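# Lift the scoop by its handle with the nearer arm

## Task

Finish with the scoop gripped by its handle in the gripper of the arm whose base was closer to the scoop at the start. The fingers must clamp firmly across the handle at the middle of their width, with mostly handle between them and the centre of the pads lying between the two ends of the handle. The commanded opening for that gripper must be clearly smaller than the handle's width. The scoop must be motionless and clearly lifted off the table, and no part of that arm other than its fingers may touch it. Anything else that stays put only because the robot is holding it does not count as achieved.

## Robot and tools

ROBOT AND FRAMES. There are two 6-joint arms with parallel grippers, named left_arm and right_arm. All poses use one scene frame: origin on the table top between the arms, +z up, +x pointing out over the table, and left_arm on the +y side. The names do not match the left or right of any camera image. The base (URDF root) poses are: left_arm at (-0.023, +0.374, 0) m with quat_wxyz (+0.999, 0, 0, +0.039), and right_arm at (+0.018, -0.231, 0) m with quat_wxyz (+1.000, 0, 0, -0.024). Use these to decide which base is nearer the scoop. On each gripper the fingers point along its +z axis and close along its y axis. end_effector_position is the pinch point between the pads, a little under 1 cm behind the fingertips. The printed value can be off, and more so when the arm is stretched far.

execute_actions. Its argument actions is a list holding at most one item. An empty list commands nothing and just reports the state. {"rows": [...], "steps": n} runs a motion of n control steps, where n is 1 to 15 (15 if left out) and each step is 1/30 s. {"steps": n} with no rows is a wait of up to 300 steps, counted from the previous result. Optional pictures (true/false) decides whether camera images come back. A refused call sends nothing to the robot.

ROWS. rows holds 1 to 15 rows, and each row is used for one step. If there are fewer rows than steps, the final row is repeated. Every row is a single flat list of exactly 14 numbers, each in [-1, 1], and it always covers both arms. The order is: left_arm waist, shoulder, elbow, wrist pitch, wrist yaw, wrist roll, left opening, then the same seven for right_arm.

The six joint values are offsets, not poses. They are measured from the joint angles in the most recent result that listed them. Before any result in the scene has shown angles, and for a second or later call inside the same reply, they are measured from where the arm is when the action starts. They are never relative to the previous row. The scale is that 1.0 equals 1.202 rad for the waist, 1.258 for the shoulder, 1.238 for the elbow, 2.073 for wrist pitch, and 2.022 for wrist yaw and wrist roll. An all-zero row is not a pause: it sends the arm back to the reference angles.

The opening value is absolute: +1 is fully open (pad gap 0.087 m) and -1 is shut. Away from the extremes, the fingers move until grip_measured matches the number you send. To grip, command about 0.02 below grip_measured for a secure hold, or a smaller margin for a gentler one. Each pad pushes with up to roughly 20 N, and some grippers are weaker. Slamming the fingers shut can push harder and can even make them spring open.

JOINT RANGES in rad, in column order: waist -2.618 to 3.054, shoulder 0.000 to 3.142, elbow 0.000 to 3.142, wrist pitch -1.571 to 1.571, wrist yaw -1.571 to 1.571, wrist roll -2.094 to 2.094. The true ends can differ from these by up to 0.036 rad either way. A call is refused if it pushes a joint outward more than 0.036 rad beyond its stated end. A target past the true end, and further out than the joint already is, is clipped to that end, and the result then says "joint sent to its limit". That line may refer to an earlier action, and its absence does not prove there is room left.

MOTION LIMITS. On every step, each joint target is kept close to the measured angle: within 0.202 rad for the waist, 0.258 for the shoulder, 0.238 for the elbow, 0.573 for wrist pitch, and 0.522 for wrist yaw and roll. If the targets would place the gripper more than 70 mm from where it is now, all of that arm's targets are pulled back toward the current angles. So big moves take several steps or calls. Friction can leave a joint up to about 0.031 rad short of its target, and a smaller request may not move it at all.

BETWEEN CALLS. The simulation keeps running while the operator thinks and writes. The arms keep driving toward the last row sent until everything has nearly stopped or a step is HELD. After that, only a fresh action moves them further, but fingers already opening or closing finish their travel.

RESULT LINES. The state line reads left_arm: … | right_arm: … and gives each gripper's position (m) and quat_wxyz. Joint positions and Joint velocities have one block per arm: the six joints (rad, rad/s), then the pad gap (m, m/s). grip_measured is the measured opening on the command scale. Each gripper has its own fixed bias of up to about 1 mm. "joint command not followed" means a clearance check altered or blocked joint targets on some steps, while the rest of the row still ran. HELD marks steps where all or part of the row was not sent. MOTOR HOT appears from 75 °C. OVER-TEMPERATURE FAULT reports a stop: at 90 °C the hot arm halts for 10 s, and at 100 °C it goes limp and falls.

OTHER TOOLS. zoom_image takes camera (one of cam_head_left, cam_head_right, cam_high, cam_low, cam_left_wrist, cam_right_wrist, each 504x504) and region [x0, y0, x1, y1] in pixels from the top-left corner, at most 504x504. It returns a closer look at that camera's latest image. read_manual returns only the URDF licence texts. finished_scene(scene) ends the current scene for good and grades it, so the hold must already be stable when it is called. Replying without any tool call ends all the work.

AVOID. Do not knock anything off the table. Do not let the arms collide or press hard on each other. Avoid dropping the scoop, slamming into things, or pushing hard. Do not hold loads longer than needed, because motors heat up. Occasional brief tugs on held parts or nudges to loose objects are expected.

Each tool is called as name(argument=value, ...) on one line, values as JSON.

## Session

execute_actions(actions=[])

Scene clock: 0.00 s of 4200.00 s.
left_arm: end_effector_position=(+0.2851, +0.2426, +0.2426) grip_measured=+0.994 end_effector_quat_wxyz=(+0.226, +0.915, +0.325, +0.082) | right_arm: end_effector_position=(+0.2953, -0.1531, +0.1172) grip_measured=+0.991 end_effector_quat_wxyz=(-0.045, -0.392, +0.919, -0.013)
Joint positions: left_arm=[-0.478  1.404  1.533 -1.263  0.218  2.01   0.087] | right_arm=[ 0.404  1.856  1.596 -1.399  0.031 -0.448  0.087]
Joint velocities: left_arm=[-0.012 -0.007 -0.002 -0.037 -0.125 -0.081 -0.   ] | right_arm=[-0.002  0.017 -0.017 -0.051 -0.037  0.095 -0.   ]

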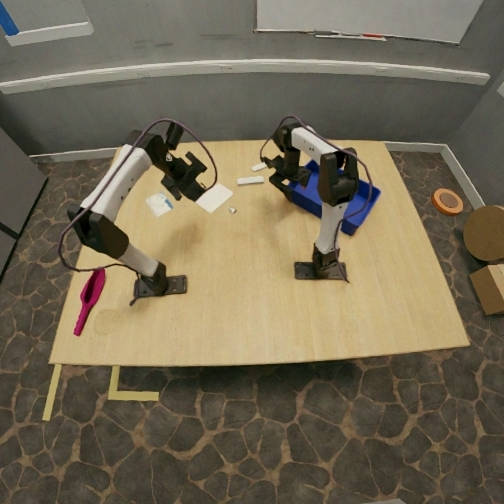

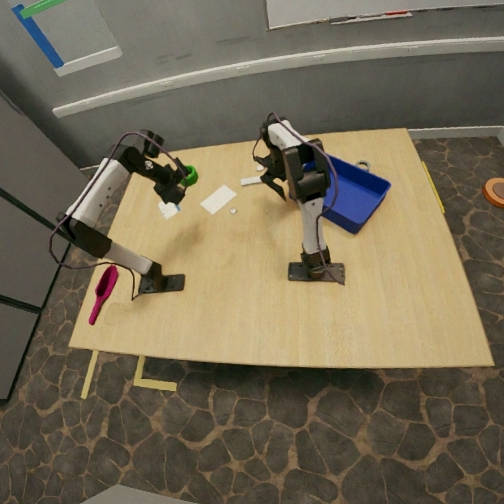

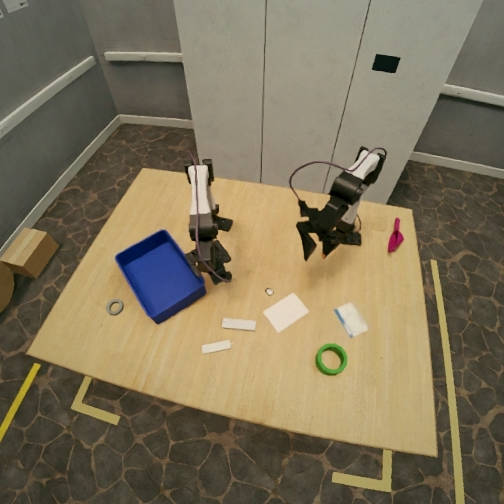

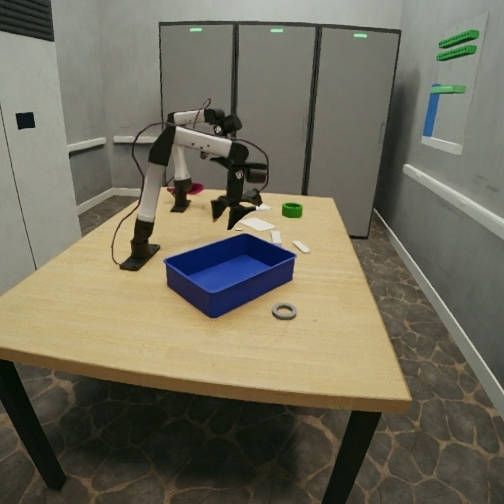

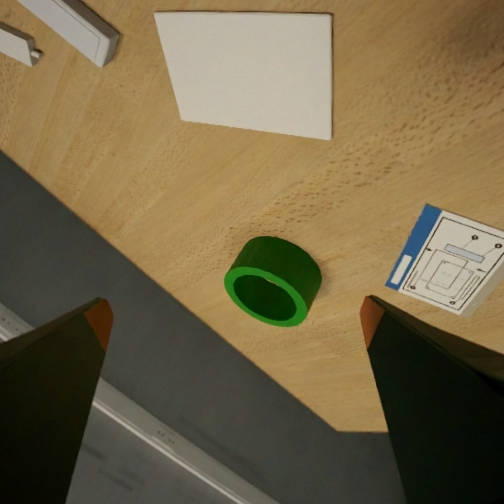

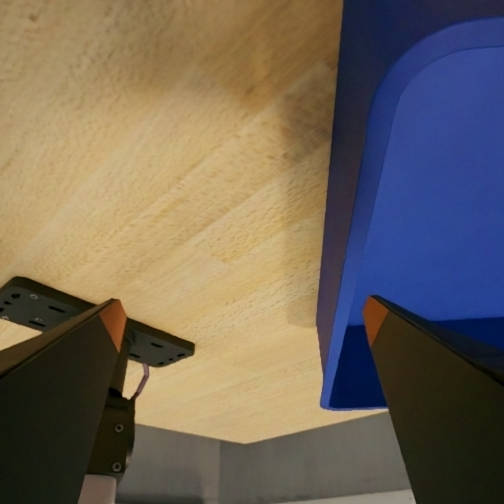

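execute_actions(actions=[{"rows":[[1,0,-0.1,0,-0.108,-0.7,1,0,0,0,0,0,0,1]]}], pictures=false)

execute_actions(actions=[{"rows":[[1,0,0,0,0,-0.6,1,0,0,0,0,0,0,1]]}], pictures=false)

execute_actions(actions=[{"rows":[[0.5,0,0,0,0,-0.1,1,0,0,0,0,0,0,1]],"steps":8}], pictures=false)

Scene clock: 1.30 s of 4200.00 s.
left_arm: end_effector_position=(+0.2026, +0.5322, +0.1938) grip_measured=+0.994 end_effector_quat_wxyz=(+0.138, +0.144, +0.975, +0.094) | right_arm: end_effector_position=(+0.2953, -0.1531, +0.1172) grip_measured=+0.991 end_effector_quat_wxyz=(-0.045, -0.392, +0.919, -0.013)
Joint positions: left_arm=[ 0.438  1.402  1.425 -1.258  0.021  0.807  0.087] | right_arm=[ 0.404  1.856  1.596 -1.399  0.031 -0.448  0.087]
Joint velocities: left_arm=[ 2.049  0.022  0.007  0.007 -0.081 -1.429 -0.   ] | right_arm=[ 0.002  0.022 -0.012 -0.007 -0.007 -0.037 -0.002]
Steps of this call (steps 1 to 24: nothing new was sent; steps 25 to 39: all 15 steps of this action). Readings (joint positions):
25: left_arm=[-0.464 1.404 1.525 -1.260 0.210 1.964] | right_arm=[0.404 1.856 1.596 -1.399 0.031 -0.448]
26: left_arm=[-0.428 1.401 1.509 -1.259 0.191 1.898] | right_arm=[0.404 1.856 1.596 -1.399 0.031 -0.448]
28: left_arm=[-0.328 1.402 1.470 -1.259 0.145 1.755] | right_arm=[0.404 1.856 1.596 -1.399 0.031 -0.448]
32: left_arm=[-0.072 1.402 1.428 -1.259 0.072 1.394] | right_arm=[0.404 1.856 1.596 -1.399 0.031 -0.448]
39: the state above

Scene clock: 1.80 s of 4200.00 s.
left_arm: end_effector_position=(-0.0166, +0.6385, +0.1911) grip_measured=+0.994 end_effector_quat_wxyz=(-0.140, +0.806, -0.568, -0.094) | right_arm: end_effector_position=(+0.2953, -0.1531, +0.1172) grip_measured=+0.991 end_effector_quat_wxyz=(-0.045, -0.392, +0.919, -0.013)
Joint positions: left_arm=[ 1.529  1.402  1.425 -1.257  0.02  -0.309  0.087] | right_arm=[ 0.404  1.856  1.596 -1.399  0.031 -0.448  0.087]
Joint velocities: left_arm=[ 1.956  0.007 -0.017  0.022 -0.022 -0.667 -0.001] | right_arm=[-0.007  0.012  0.007 -0.037 -0.007 -0.066  0.001]
Steps of this call (steps 1 to 15: all 15 steps of this action). Readings (joint positions):
1: left_arm=[0.510 1.402 1.425 -1.258 0.020 0.723] | right_arm=[0.404 1.856 1.596 -1.399 0.031 -0.448]
2: left_arm=[0.583 1.402 1.425 -1.257 0.020 0.624] | right_arm=[0.404 1.856 1.596 -1.399 0.031 -0.448]
4: left_arm=[0.728 1.402 1.425 -1.257 0.020 0.428] | right_arm=[0.404 1.856 1.596 -1.399 0.031 -0.448]
8: left_arm=[1.020 1.402 1.425 -1.257 0.020 0.037] | right_arm=[0.404 1.856 1.596 -1.399 0.031 -0.448]
15: the state above

Scene clock: 2.07 s of 4200.00 s.
left_arm: end_effector_position=(-0.1541, +0.6070, +0.1920) grip_measured=+0.994 end_effector_quat_wxyz=(-0.117, +0.954, -0.247, -0.120) | right_arm: end_effector_position=(+0.2953, -0.1531, +0.1172) grip_measured=+0.991 end_effector_quat_wxyz=(-0.045, -0.392, +0.919, -0.013)
Joint positions: left_arm=[ 2.086  1.402  1.425 -1.257  0.017 -0.472  0.087] | right_arm=[ 0.404  1.856  1.596 -1.399  0.031 -0.448  0.087]
Joint velocities: left_arm=[ 1.355 -0.007  0.002 -0.037 -0.154 -0.286 -0.   ] | right_arm=[-0.002 -0.007  0.002 -0.081  0.007 -0.051  0.   ]
Steps of this call (steps 1 to 8: all 8 steps of this action). Readings (joint positions):
1: left_arm=[1.598 1.402 1.425 -1.257 0.021 -0.342] | right_arm=[0.404 1.856 1.596 -1.399 0.031 -0.448]
2: left_arm=[1.670 1.402 1.425 -1.257 0.022 -0.374] | right_arm=[0.404 1.856 1.596 -1.399 0.031 -0.448]
4: left_arm=[1.815 1.402 1.425 -1.257 0.022 -0.421] | right_arm=[0.404 1.856 1.596 -1.399 0.031 -0.448]
8: the state above

execute_actions(actions=[{"rows":[[0.111,0.025,-0.17,-0.05,-0.01,-0.185,1,0,0,0,0,0,0,1]]}])

Scene clock: 2.87 s of 4200.00 s.
left_arm: end_effector_position=(-0.1370, +0.5508, +0.1285) grip_measured=+0.994 end_effector_quat_wxyz=(+0.001, +1.000, -0.010, +0.005) | right_arm: end_effector_position=(+0.2953, -0.1531, +0.1172) grip_measured=+0.991 end_effector_quat_wxyz=(-0.045, -0.392, +0.919, -0.013)
Joint positions: left_arm=[ 2.215  1.444  1.212 -1.349  0.006 -0.826  0.087] | right_arm=[ 0.404  1.856  1.596 -1.399  0.031 -0.448  0.087]
Joint velocities: left_arm=[ 0.022  0.002  0.007 -0.022  0.037 -0.125 -0.   ] | right_arm=[-0.007 -0.007 -0.027 -0.037 -0.007 -0.066  0.001]
Steps of this call (steps 1 to 9: the robot went on to your last target; steps 10 to 24: all 15 steps of this action). Readings (joint positions):
10: left_arm=[2.144 1.400 1.401 -1.247 0.014 -0.546] | right_arm=[0.404 1.856 1.596 -1.399 0.031 -0.448]
11: left_arm=[2.164 1.396 1.356 -1.249 0.014 -0.604] | right_arm=[0.404 1.856 1.596 -1.399 0.031 -0.448]
13: left_arm=[2.203 1.414 1.265 -1.289 0.008 -0.690] | right_arm=[0.404 1.856 1.596 -1.399 0.031 -0.448]
17: left_arm=[2.215 1.444 1.212 -1.345 0.006 -0.779] | right_arm=[0.404 1.856 1.596 -1.399 0.031 -0.448]
24: the state above

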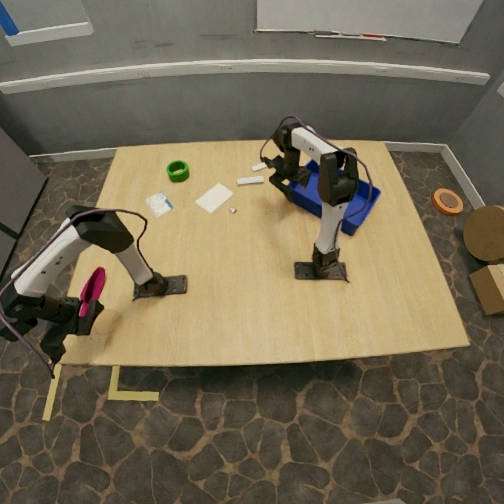

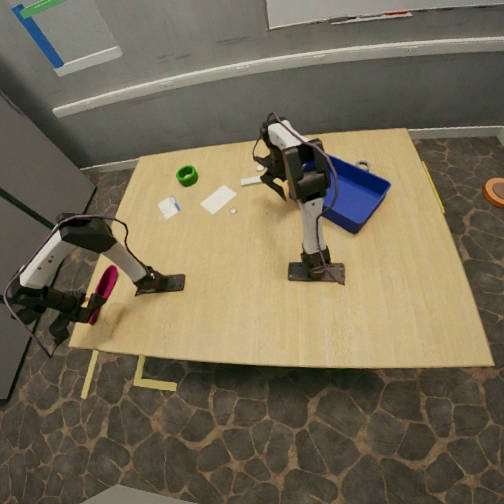

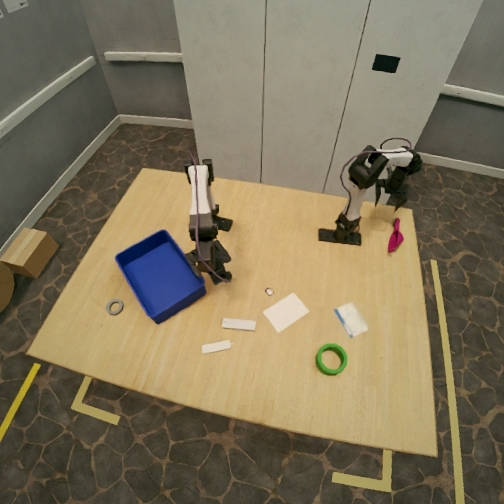

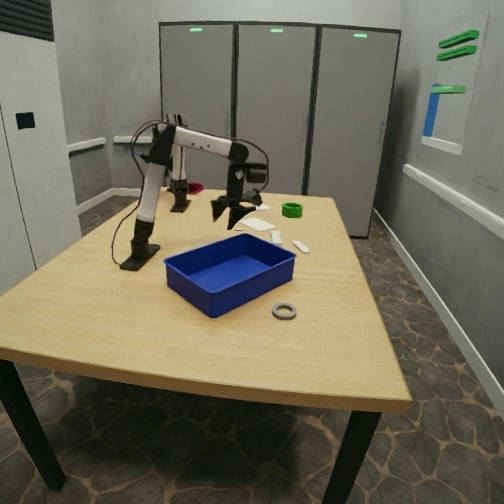

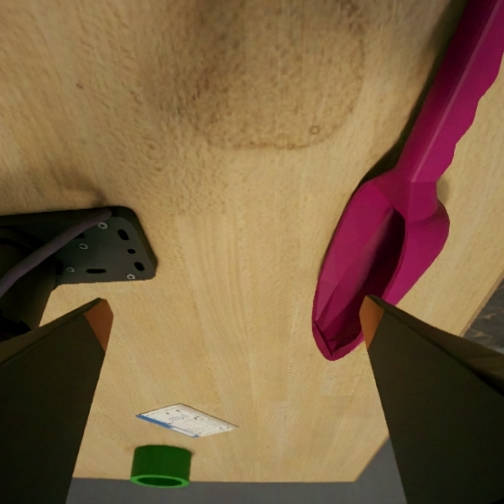

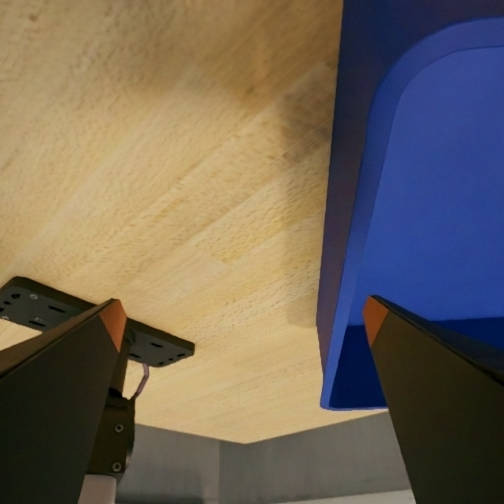

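execute_actions(actions=[{"rows":[[-0.04,0.07,0.07,0,0,-0.04,1,0,0,0,0,0,0,1],[-0.08,0.14,0.12,0.02,0,-0.04,1,0,0,0,0,0,0,1],[-0.109,0.2,0.16,0.04,0,-0.04,1,0,0,0,0,0,0,1],[-0.109,0.26,0.18,0.07,0,-0.04,1,0,0,0,0,0,0,1],[-0.109,0.3,0.18,0.09,0,-0.04,1,0,0,0,0,0,0,1],[-0.109,0.345,0.18,0.118,0,-0.04,1,0,0,0,0,0,0,1]]}], pictures=false)

execute_actions(actions=[{"steps":8}])

Scene clock: 4.80 s of 4200.00 s.
left_arm: end_effector_position=(-0.1714, +0.6520, +0.0556) grip_measured=+0.994 end_effector_quat_wxyz=(+0.015, +0.999, -0.039, +0.014) | right_arm: end_effector_position=(+0.2953, -0.1531, +0.1172) grip_measured=+0.991 end_effector_quat_wxyz=(-0.045, -0.392, +0.919, -0.013)
Joint positions: left_arm=[ 2.088  1.897  1.417 -1.131  0.004 -0.896  0.087] | right_arm=[ 0.404  1.856  1.596 -1.399  0.031 -0.448  0.087]
Joint velocities: left_arm=[ 0.017 -0.066  0.002  0.007  0.007 -0.037 -0.   ] | right_arm=[-0.002  0.002 -0.007  0.037 -0.081 -0.051 -0.001]
Steps of this call (steps 1 to 30: the robot went on to your last target; steps 31 to 43: nothing new was sent; steps 44 to 58: all 15 steps of this action). Readings (joint positions):
44: left_arm=[2.211 1.454 1.222 -1.357 0.006 -0.848] | right_arm=[0.404 1.856 1.596 -1.399 0.031 -0.448]
45: left_arm=[2.195 1.485 1.254 -1.371 0.004 -0.860] | right_arm=[0.404 1.856 1.596 -1.399 0.031 -0.448]
47: left_arm=[2.138 1.599 1.349 -1.353 0.003 -0.875] | right_arm=[0.404 1.856 1.596 -1.399 0.031 -0.448]
51: left_arm=[2.089 1.828 1.417 -1.199 0.003 -0.886] | right_arm=[0.404 1.856 1.596 -1.399 0.031 -0.448]
58: the state above

Scene clock: 5.07 s of 4200.00 s.
left_arm: end_effector_position=(-0.1727, +0.6540, +0.0560) grip_measured=+0.994 end_effector_quat_wxyz=(+0.011, +0.999, -0.038, +0.010) | right_arm: end_effector_position=(+0.2953, -0.1531, +0.1172) grip_measured=+0.991 end_effector_quat_wxyz=(-0.045, -0.392, +0.919, -0.013)
Joint positions: left_arm=[ 2.088  1.895  1.417 -1.123  0.004 -0.899  0.087] | right_arm=[ 0.404  1.856  1.596 -1.399  0.031 -0.448  0.087]
Joint velocities: left_arm=[ 0.002 -0.007  0.002  0.022 -0.066 -0.022  0.   ] | right_arm=[-0.002 -0.012 -0.017 -0.051  0.051  0.125  0.001]
Steps of this call (steps 1 to 8: the robot went on to your last target). Readings (joint positions):
1: left_arm=[2.088 1.895 1.417 -1.129 0.004 -0.897] | right_arm=[0.404 1.856 1.596 -1.399 0.031 -0.448]
2: left_arm=[2.088 1.895 1.417 -1.127 0.004 -0.898] | right_arm=[0.404 1.856 1.596 -1.399 0.031 -0.448]
4: left_arm=[2.088 1.895 1.417 -1.125 0.004 -0.898] | right_arm=[0.404 1.856 1.596 -1.399 0.031 -0.448]
8: the state above

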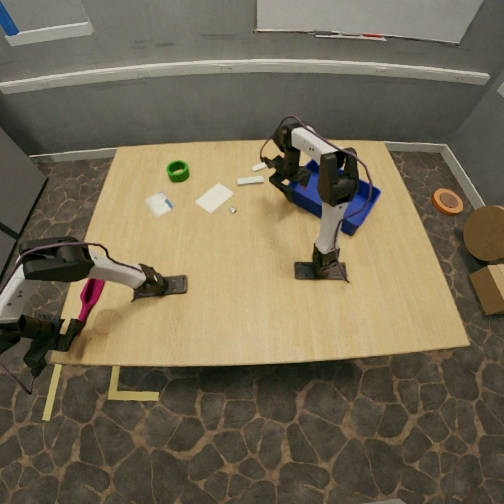

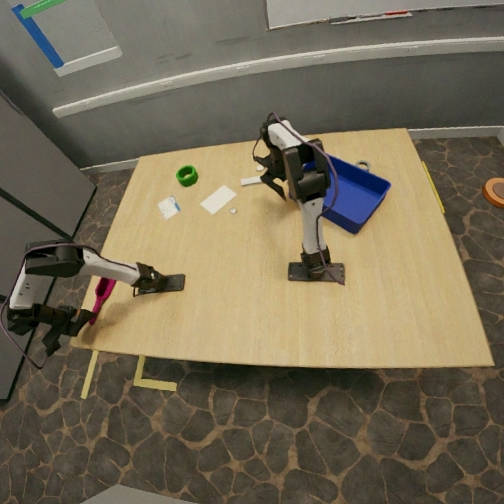

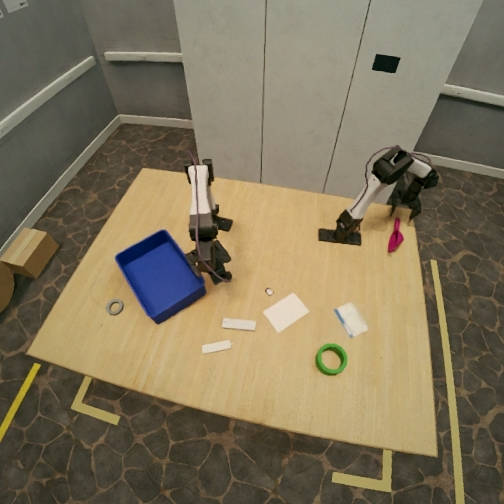

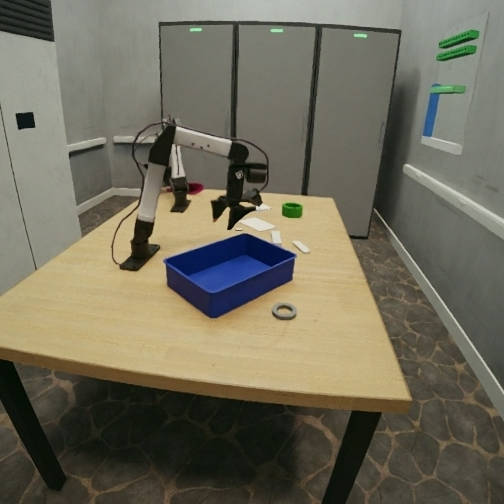

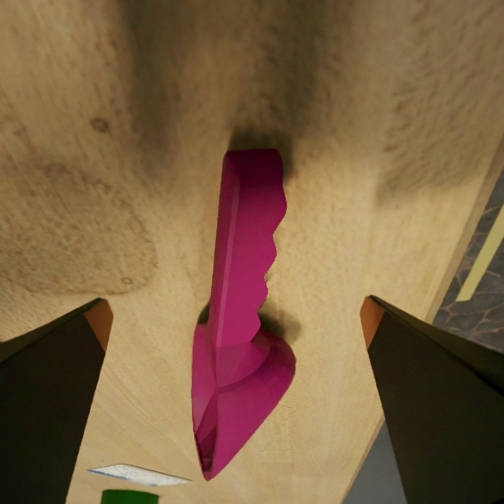

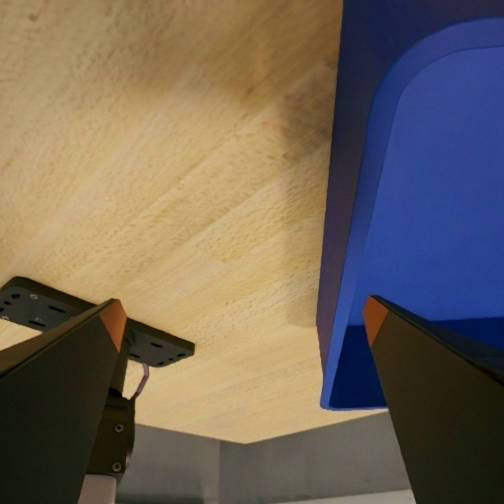

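execute_actions(actions=[{"rows":[[-0.05,-0.04,-0.03,0.01,0,0.025,0.4,0,0,0,0,0,0,1],[-0.05,-0.04,-0.05,0.02,0,0.025,0.4,0,0,0,0,0,0,1],[-0.05,-0.04,-0.08,0.04,0,0.025,0.4,0,0,0,0,0,0,1],[-0.05,-0.04,-0.1,0.055,0,0.025,0.4,0,0,0,0,0,0,1],[-0.05,-0.03,-0.13,0.075,0,0.025,0.4,0,0,0,0,0,0,1],[-0.05,-0.03,-0.165,0.1,0,0.025,0.4,0,0,0,0,0,0,1]]}])

Scene clock: 6.60 s of 4200.00 s.
left_arm: end_effector_position=(-0.1461, +0.6440, +0.0195) grip_measured=+0.400 end_effector_quat_wxyz=(+0.008, +0.996, -0.089, +0.008) | right_arm: end_effector_position=(+0.2953, -0.1531, +0.1172) grip_measured=+0.991 end_effector_quat_wxyz=(-0.045, -0.392, +0.919, -0.013)
Joint positions: left_arm=[ 2.027  1.861  1.221 -0.953  0.003 -0.857  0.061] | right_arm=[ 0.404  1.856  1.596 -1.399  0.031 -0.448  0.087]
Joint velocities: left_arm=[ 0.007 -0.007 -0.002  0.212  0.022  0.037 -0.   ] | right_arm=[-0.012  0.002  0.012  0.081 -0.095 -0.022 -0.001]
Steps of this call (steps 1 to 15: the robot went on to your last target; steps 16 to 31: nothing new was sent; steps 32 to 46: all 15 steps of this action). Readings (joint positions):
32: left_arm=[2.083 1.891 1.414 -1.118 0.003 -0.894] | right_arm=[0.404 1.856 1.596 -1.399 0.031 -0.448]
33: left_arm=[2.074 1.883 1.403 -1.112 0.003 -0.886] | right_arm=[0.404 1.856 1.596 -1.399 0.031 -0.448]
35: left_arm=[2.047 1.862 1.363 -1.085 0.003 -0.875] | right_arm=[0.404 1.856 1.596 -1.399 0.031 -0.448]
39: left_arm=[2.027 1.857 1.251 -1.001 0.003 -0.863] | right_arm=[0.404 1.856 1.596 -1.399 0.031 -0.448]
46: the state above

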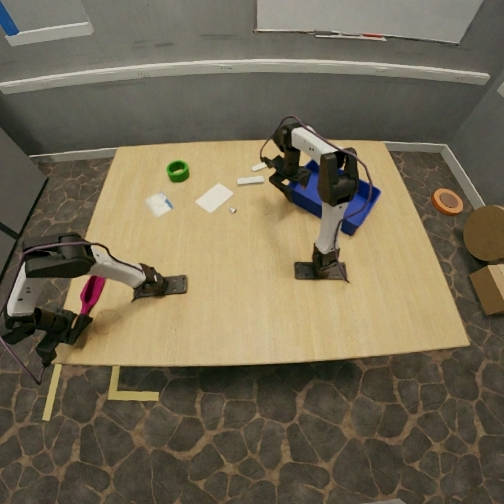

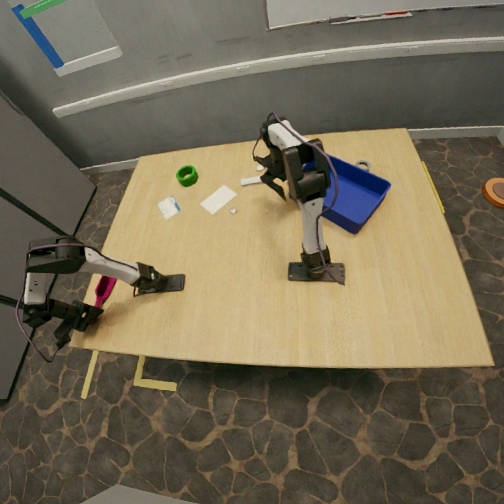

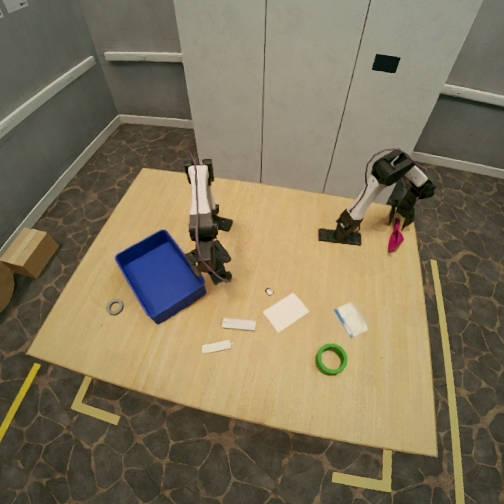

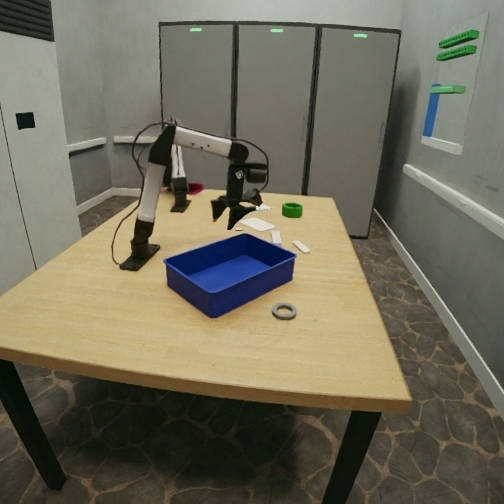

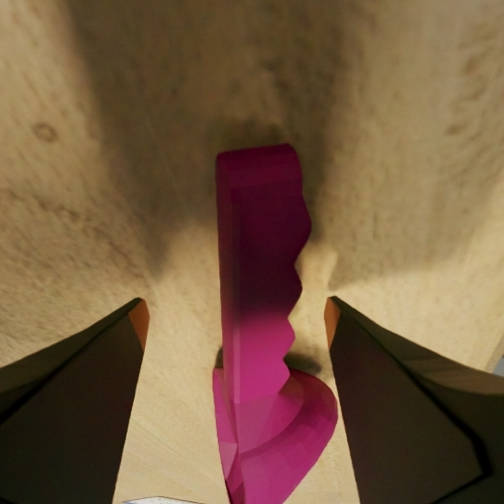

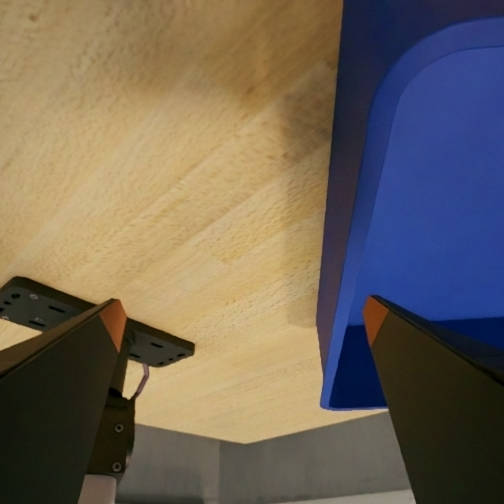

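Lower with the shoulder (also shifts outward) and close.

execute_actions(actions=[{"rows":[[0,0.022,0,0.025,0,0,0.4,0,0,0,0,0,0,1],[0,0.022,0,0.025,0,0,0.4,0,0,0,0,0,0,1],[0,0.022,0,0.025,0,0,0.3,0,0,0,0,0,0,1],[0,0.022,0,0.025,0,0,0.2,0,0,0,0,0,0,1],[0,0.022,0,0.025,0,0,0.1,0,0,0,0,0,0,1],[0,0.022,0,0.025,0,0,0,0,0,0,0,0,0,1],[0,0.022,0,0.025,0,0,-0.1,0,0,0,0,0,0,1],[0,0.022,0,0.025,0,0,-0.2,0,0,0,0,0,0,1],[0,0.022,0,0.025,0,0,-0.3,0,0,0,0,0,0,1],[0,0.022,0,0.025,0,0,-0.38,0,0,0,0,0,0,1],[0,0.022,0,0.025,0,0,-0.46,0,0,0,0,0,0,1],[0,0.022,0,0.025,0,0,-0.54,0,0,0,0,0,0,1],[0,0.022,0,0.025,0,0,-0.62,0,0,0,0,0,0,1],[0,0.022,0,0.025,0,0,-0.7,0,0,0,0,0,0,1],[0,0.022,0,0.025,0,0,-0.85,0,0,0,0,0,0,1]]}], pictures=false)

execute_actions(actions=[{"steps":15}])

Scene clock: 7.93 s of 4200.00 s.
left_arm: end_effector_position=(-0.1493, +0.6493, +0.0127) grip_measured=-0.491 end_effector_quat_wxyz=(+0.003, +0.996, -0.090, +0.004) | right_arm: end_effector_position=(+0.2953, -0.1531, +0.1172) grip_measured=+0.991 end_effector_quat_wxyz=(-0.045, -0.392, +0.919, -0.013)
Joint positions: left_arm=[ 2.027  1.882  1.221 -0.919  0.003 -0.856  0.022] | right_arm=[ 0.404  1.856  1.596 -1.399  0.031 -0.448  0.087]
Joint velocities: left_arm=[ 0.007  0.012 -0.012 -0.007 -0.022  0.037  0.   ] | right_arm=[ 0.017 -0.007 -0.002 -0.037 -0.051 -0.007  0.001]
Steps of this call (steps 1 to 25: the robot went on to your last target; steps 26 to 40: all 15 steps of this action). Readings (joint positions):
26: left_arm=[2.027 1.863 1.221 -0.933 0.003 -0.856] | right_arm=[0.404 1.856 1.596 -1.399 0.031 -0.448]
27: left_arm=[2.027 1.866 1.221 -0.930 0.003 -0.856] | right_arm=[0.404 1.856 1.596 -1.399 0.031 -0.448]
29: left_arm=[2.027 1.875 1.221 -0.925 0.003 -0.856] | right_arm=[0.404 1.856 1.596 -1.399 0.031 -0.448]
33: left_arm=[2.027 1.882 1.221 -0.922 0.003 -0.856] | right_arm=[0.404 1.856 1.596 -1.399 0.031 -0.448]
40: the state above

Scene clock: 8.43 s of 4200.00 s.
left_arm: end_effector_position=(-0.1493, +0.6493, +0.0127) grip_measured=-0.491 end_effector_quat_wxyz=(+0.003, +0.996, -0.090, +0.004) | right_arm: end_effector_position=(+0.2953, -0.1531, +0.1172) grip_measured=+0.991 end_effector_quat_wxyz=(-0.045, -0.392, +0.919, -0.013)
Joint positions: left_arm=[ 2.027  1.882  1.221 -0.919  0.003 -0.856  0.022] | right_arm=[ 0.404  1.856  1.596 -1.399  0.031 -0.448  0.087]
Joint velocities: left_arm=[-0.022 -0.012 -0.002  0.007 -0.081  0.007 -0.   ] | right_arm=[-0.017 -0.002  0.002  0.037  0.007 -0.081 -0.   ]
Steps of this call (steps 1 to 15: the robot went on to your last target). Readings (joint positions):
1: left_arm=[2.027 1.882 1.221 -0.919 0.003 -0.856] | right_arm=[0.404 1.856 1.596 -1.399 0.031 -0.448]
2: left_arm=[2.027 1.882 1.221 -0.919 0.003 -0.856] | right_arm=[0.404 1.856 1.596 -1.399 0.031 -0.448]
4: left_arm=[2.027 1.882 1.221 -0.919 0.003 -0.856] | right_arm=[0.404 1.856 1.596 -1.399 0.031 -0.448]
8: left_arm=[2.027 1.882 1.221 -0.919 0.003 -0.856] | right_arm=[0.404 1.856 1.596 -1.399 0.031 -0.448]
15: the state above
All arms were judged still, so your last target was given up. Only a new action makes them travel on or press farther. Fingers that are still opening or closing keep moving.

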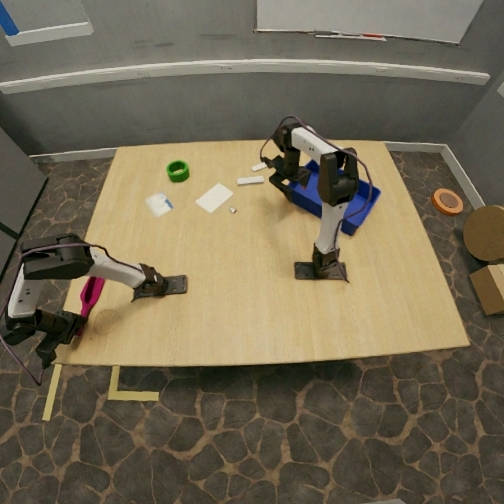

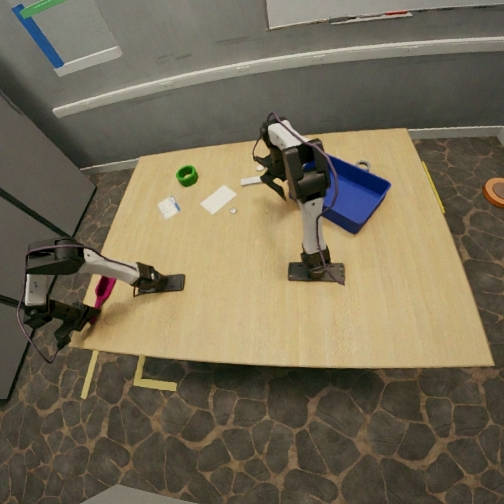

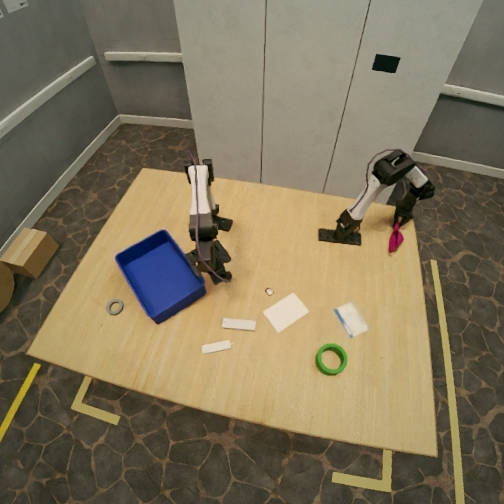

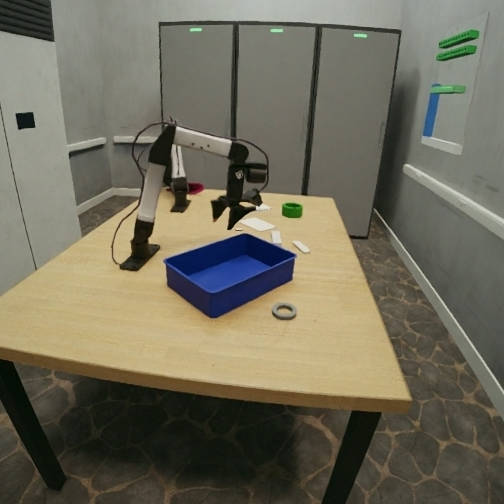

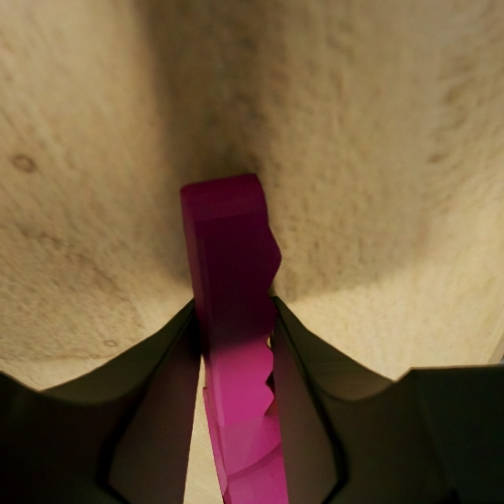

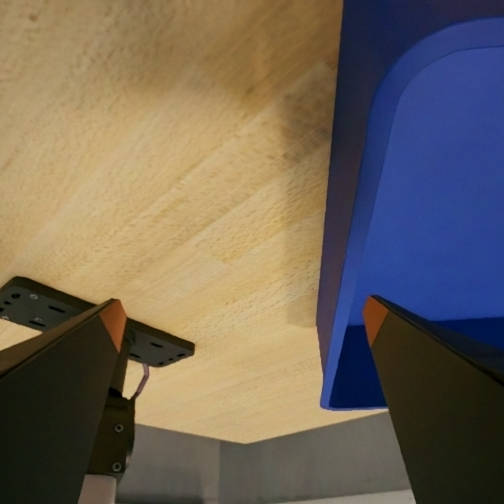

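execute_actions(actions=[{"rows":[[0,-0.007,0.005,-0.007,0,0,-0.85,0,0,0,0,0,0,1],[0,-0.015,0.015,-0.018,0,0,-0.85,0,0,0,0,0,0,1],[0,-0.025,0.025,-0.03,0,0,-0.85,0,0,0,0,0,0,1],[0,-0.04,0.04,-0.048,0,0,-0.85,0,0,0,0,0,0,1],[0,-0.06,0.06,-0.07,0,0,-0.85,0,0,0,0,0,0,1],[0,-0.08,0.08,-0.095,0,0,-0.85,0,0,0,0,0,0,1],[0,-0.1,0.1,-0.12,0,0,-0.85,0,0,0,0,0,0,1],[0,-0.12,0.12,-0.145,0,0,-0.85,0,0,0,0,0,0,1],[0,-0.145,0.145,-0.17,0,0,-0.85,0,0,0,0,0,0,1],[0,-0.17,0.17,-0.2,0,0,-0.85,0,0,0,0,0,0,1],[0,-0.195,0.195,-0.22,0,0,-0.85,0,0,0,0,0,0,1],[0,-0.22,0.22,-0.24,0,0,-0.85,0,0,0,0,0,0,1],[0,-0.245,0.245,-0.26,0,0,-0.85,0,0,0,0,0,0,1],[0,-0.27,0.27,-0.275,0,0,-0.85,0,0,0,0,0,0,1],[0,-0.29,0.29,-0.285,0,0,-0.85,0,0,0,0,0,0,1]]}], pictures=false)

execute_actions(actions=[{"steps":30}])

Scene clock: 9.63 s of 4200.00 s.
left_arm: end_effector_position=(-0.1426, +0.6378, +0.1668) grip_measured=-0.527 end_effector_quat_wxyz=(-0.068, +0.993, -0.089, -0.048) | right_arm: end_effector_position=(+0.2953, -0.1531, +0.1172) grip_measured=+0.991 end_effector_quat_wxyz=(-0.045, -0.392, +0.919, -0.013)
Joint positions: left_arm=[ 2.027  1.589  1.507 -1.323  0.002 -0.856  0.021] | right_arm=[ 0.404  1.856  1.596 -1.399  0.031 -0.448  0.087]
Joint velocities: left_arm=[ 0.007 -0.969  0.911 -1.048  0.051 -0.007 -0.001] | right_arm=[-0.002 -0.012  0.012  0.007 -0.022 -0.066 -0.001]
Steps of this call (steps 1 to 21: nothing new was sent; steps 22 to 36: all 15 steps of this action). Readings (joint positions):
22: left_arm=[2.027 1.882 1.221 -0.920 0.003 -0.856] | right_arm=[0.404 1.856 1.596 -1.399 0.031 -0.448]
23: left_arm=[2.027 1.882 1.221 -0.921 0.003 -0.856] | right_arm=[0.404 1.856 1.596 -1.399 0.031 -0.448]
25: left_arm=[2.027 1.877 1.223 -0.938 0.003 -0.856] | right_arm=[0.404 1.856 1.596 -1.399 0.031 -0.448]
29: left_arm=[2.027 1.817 1.284 -1.055 0.003 -0.856] | right_arm=[0.404 1.856 1.596 -1.399 0.031 -0.448]
36: the state above

Scene clock: 10.63 s of 4200.00 s.
left_arm: end_effector_position=(-0.1241, +0.6067, +0.2022) grip_measured=-0.527 end_effector_quat_wxyz=(-0.057, +0.994, -0.089, -0.040) | right_arm: end_effector_position=(+0.2953, -0.1531, +0.1172) grip_measured=+0.991 end_effector_quat_wxyz=(-0.045, -0.392, +0.919, -0.013)
Joint positions: left_arm=[ 2.027  1.509  1.575 -1.497  0.002 -0.856  0.021] | right_arm=[ 0.404  1.856  1.596 -1.399  0.031 -0.448  0.087]
Joint velocities: left_arm=[-0.012 -0.012 -0.012 -0.037  0.037 -0.037 -0.   ] | right_arm=[ 0.002 -0.007 -0.002  0.022 -0.007 -0.11   0.001]
Steps of this call (steps 1 to 30: the robot went on to your last target). Readings (joint positions):
1: left_arm=[2.027 1.558 1.535 -1.355 0.002 -0.856] | right_arm=[0.404 1.856 1.596 -1.399 0.031 -0.448]
2: left_arm=[2.027 1.531 1.555 -1.381 0.002 -0.856] | right_arm=[0.404 1.856 1.596 -1.399 0.031 -0.448]
4: left_arm=[2.027 1.502 1.574 -1.421 0.002 -0.856] | right_arm=[0.404 1.856 1.596 -1.399 0.031 -0.448]
8: left_arm=[2.027 1.507 1.575 -1.472 0.002 -0.856] | right_arm=[0.404 1.856 1.596 -1.399 0.031 -0.448]
30: the state above
All arms were judged still, so your last target was given up. Only a new action makes them travel on or press farther. Fingers that are still opening or closing keep moving.

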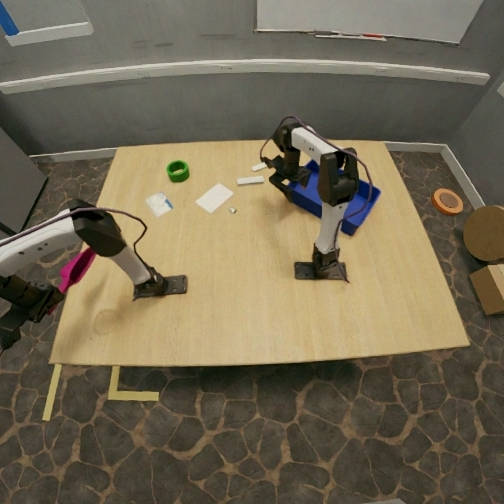

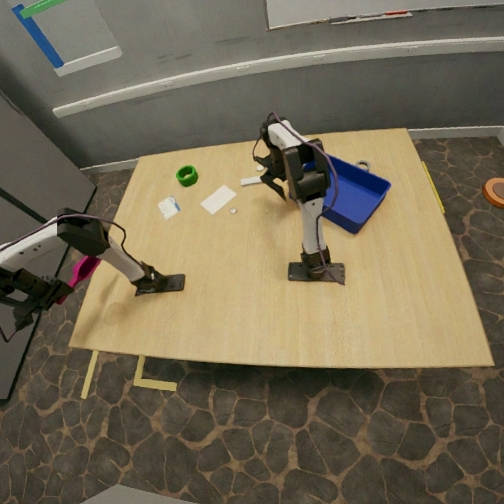

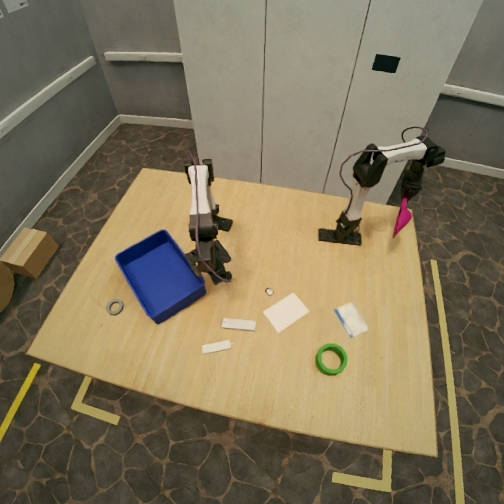

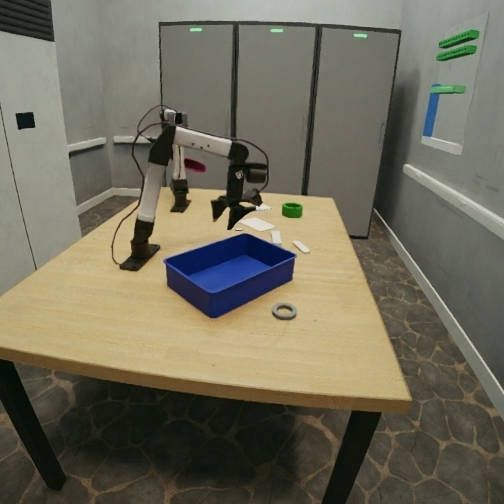

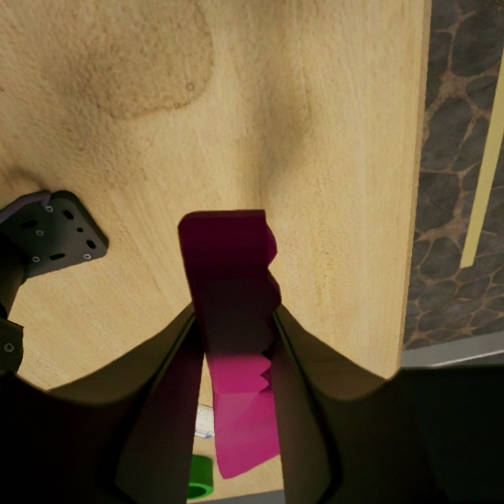

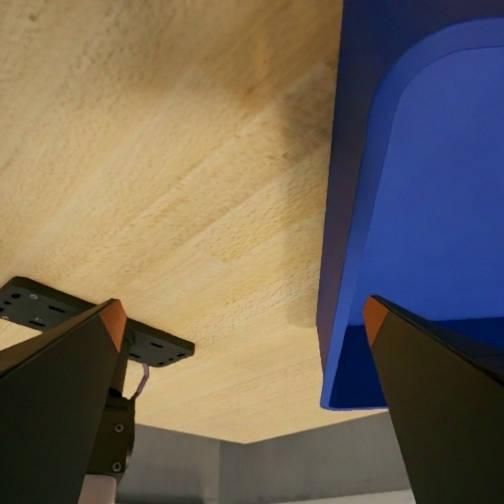

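finished_scene(scene=2)

The scene is finished: the task was done.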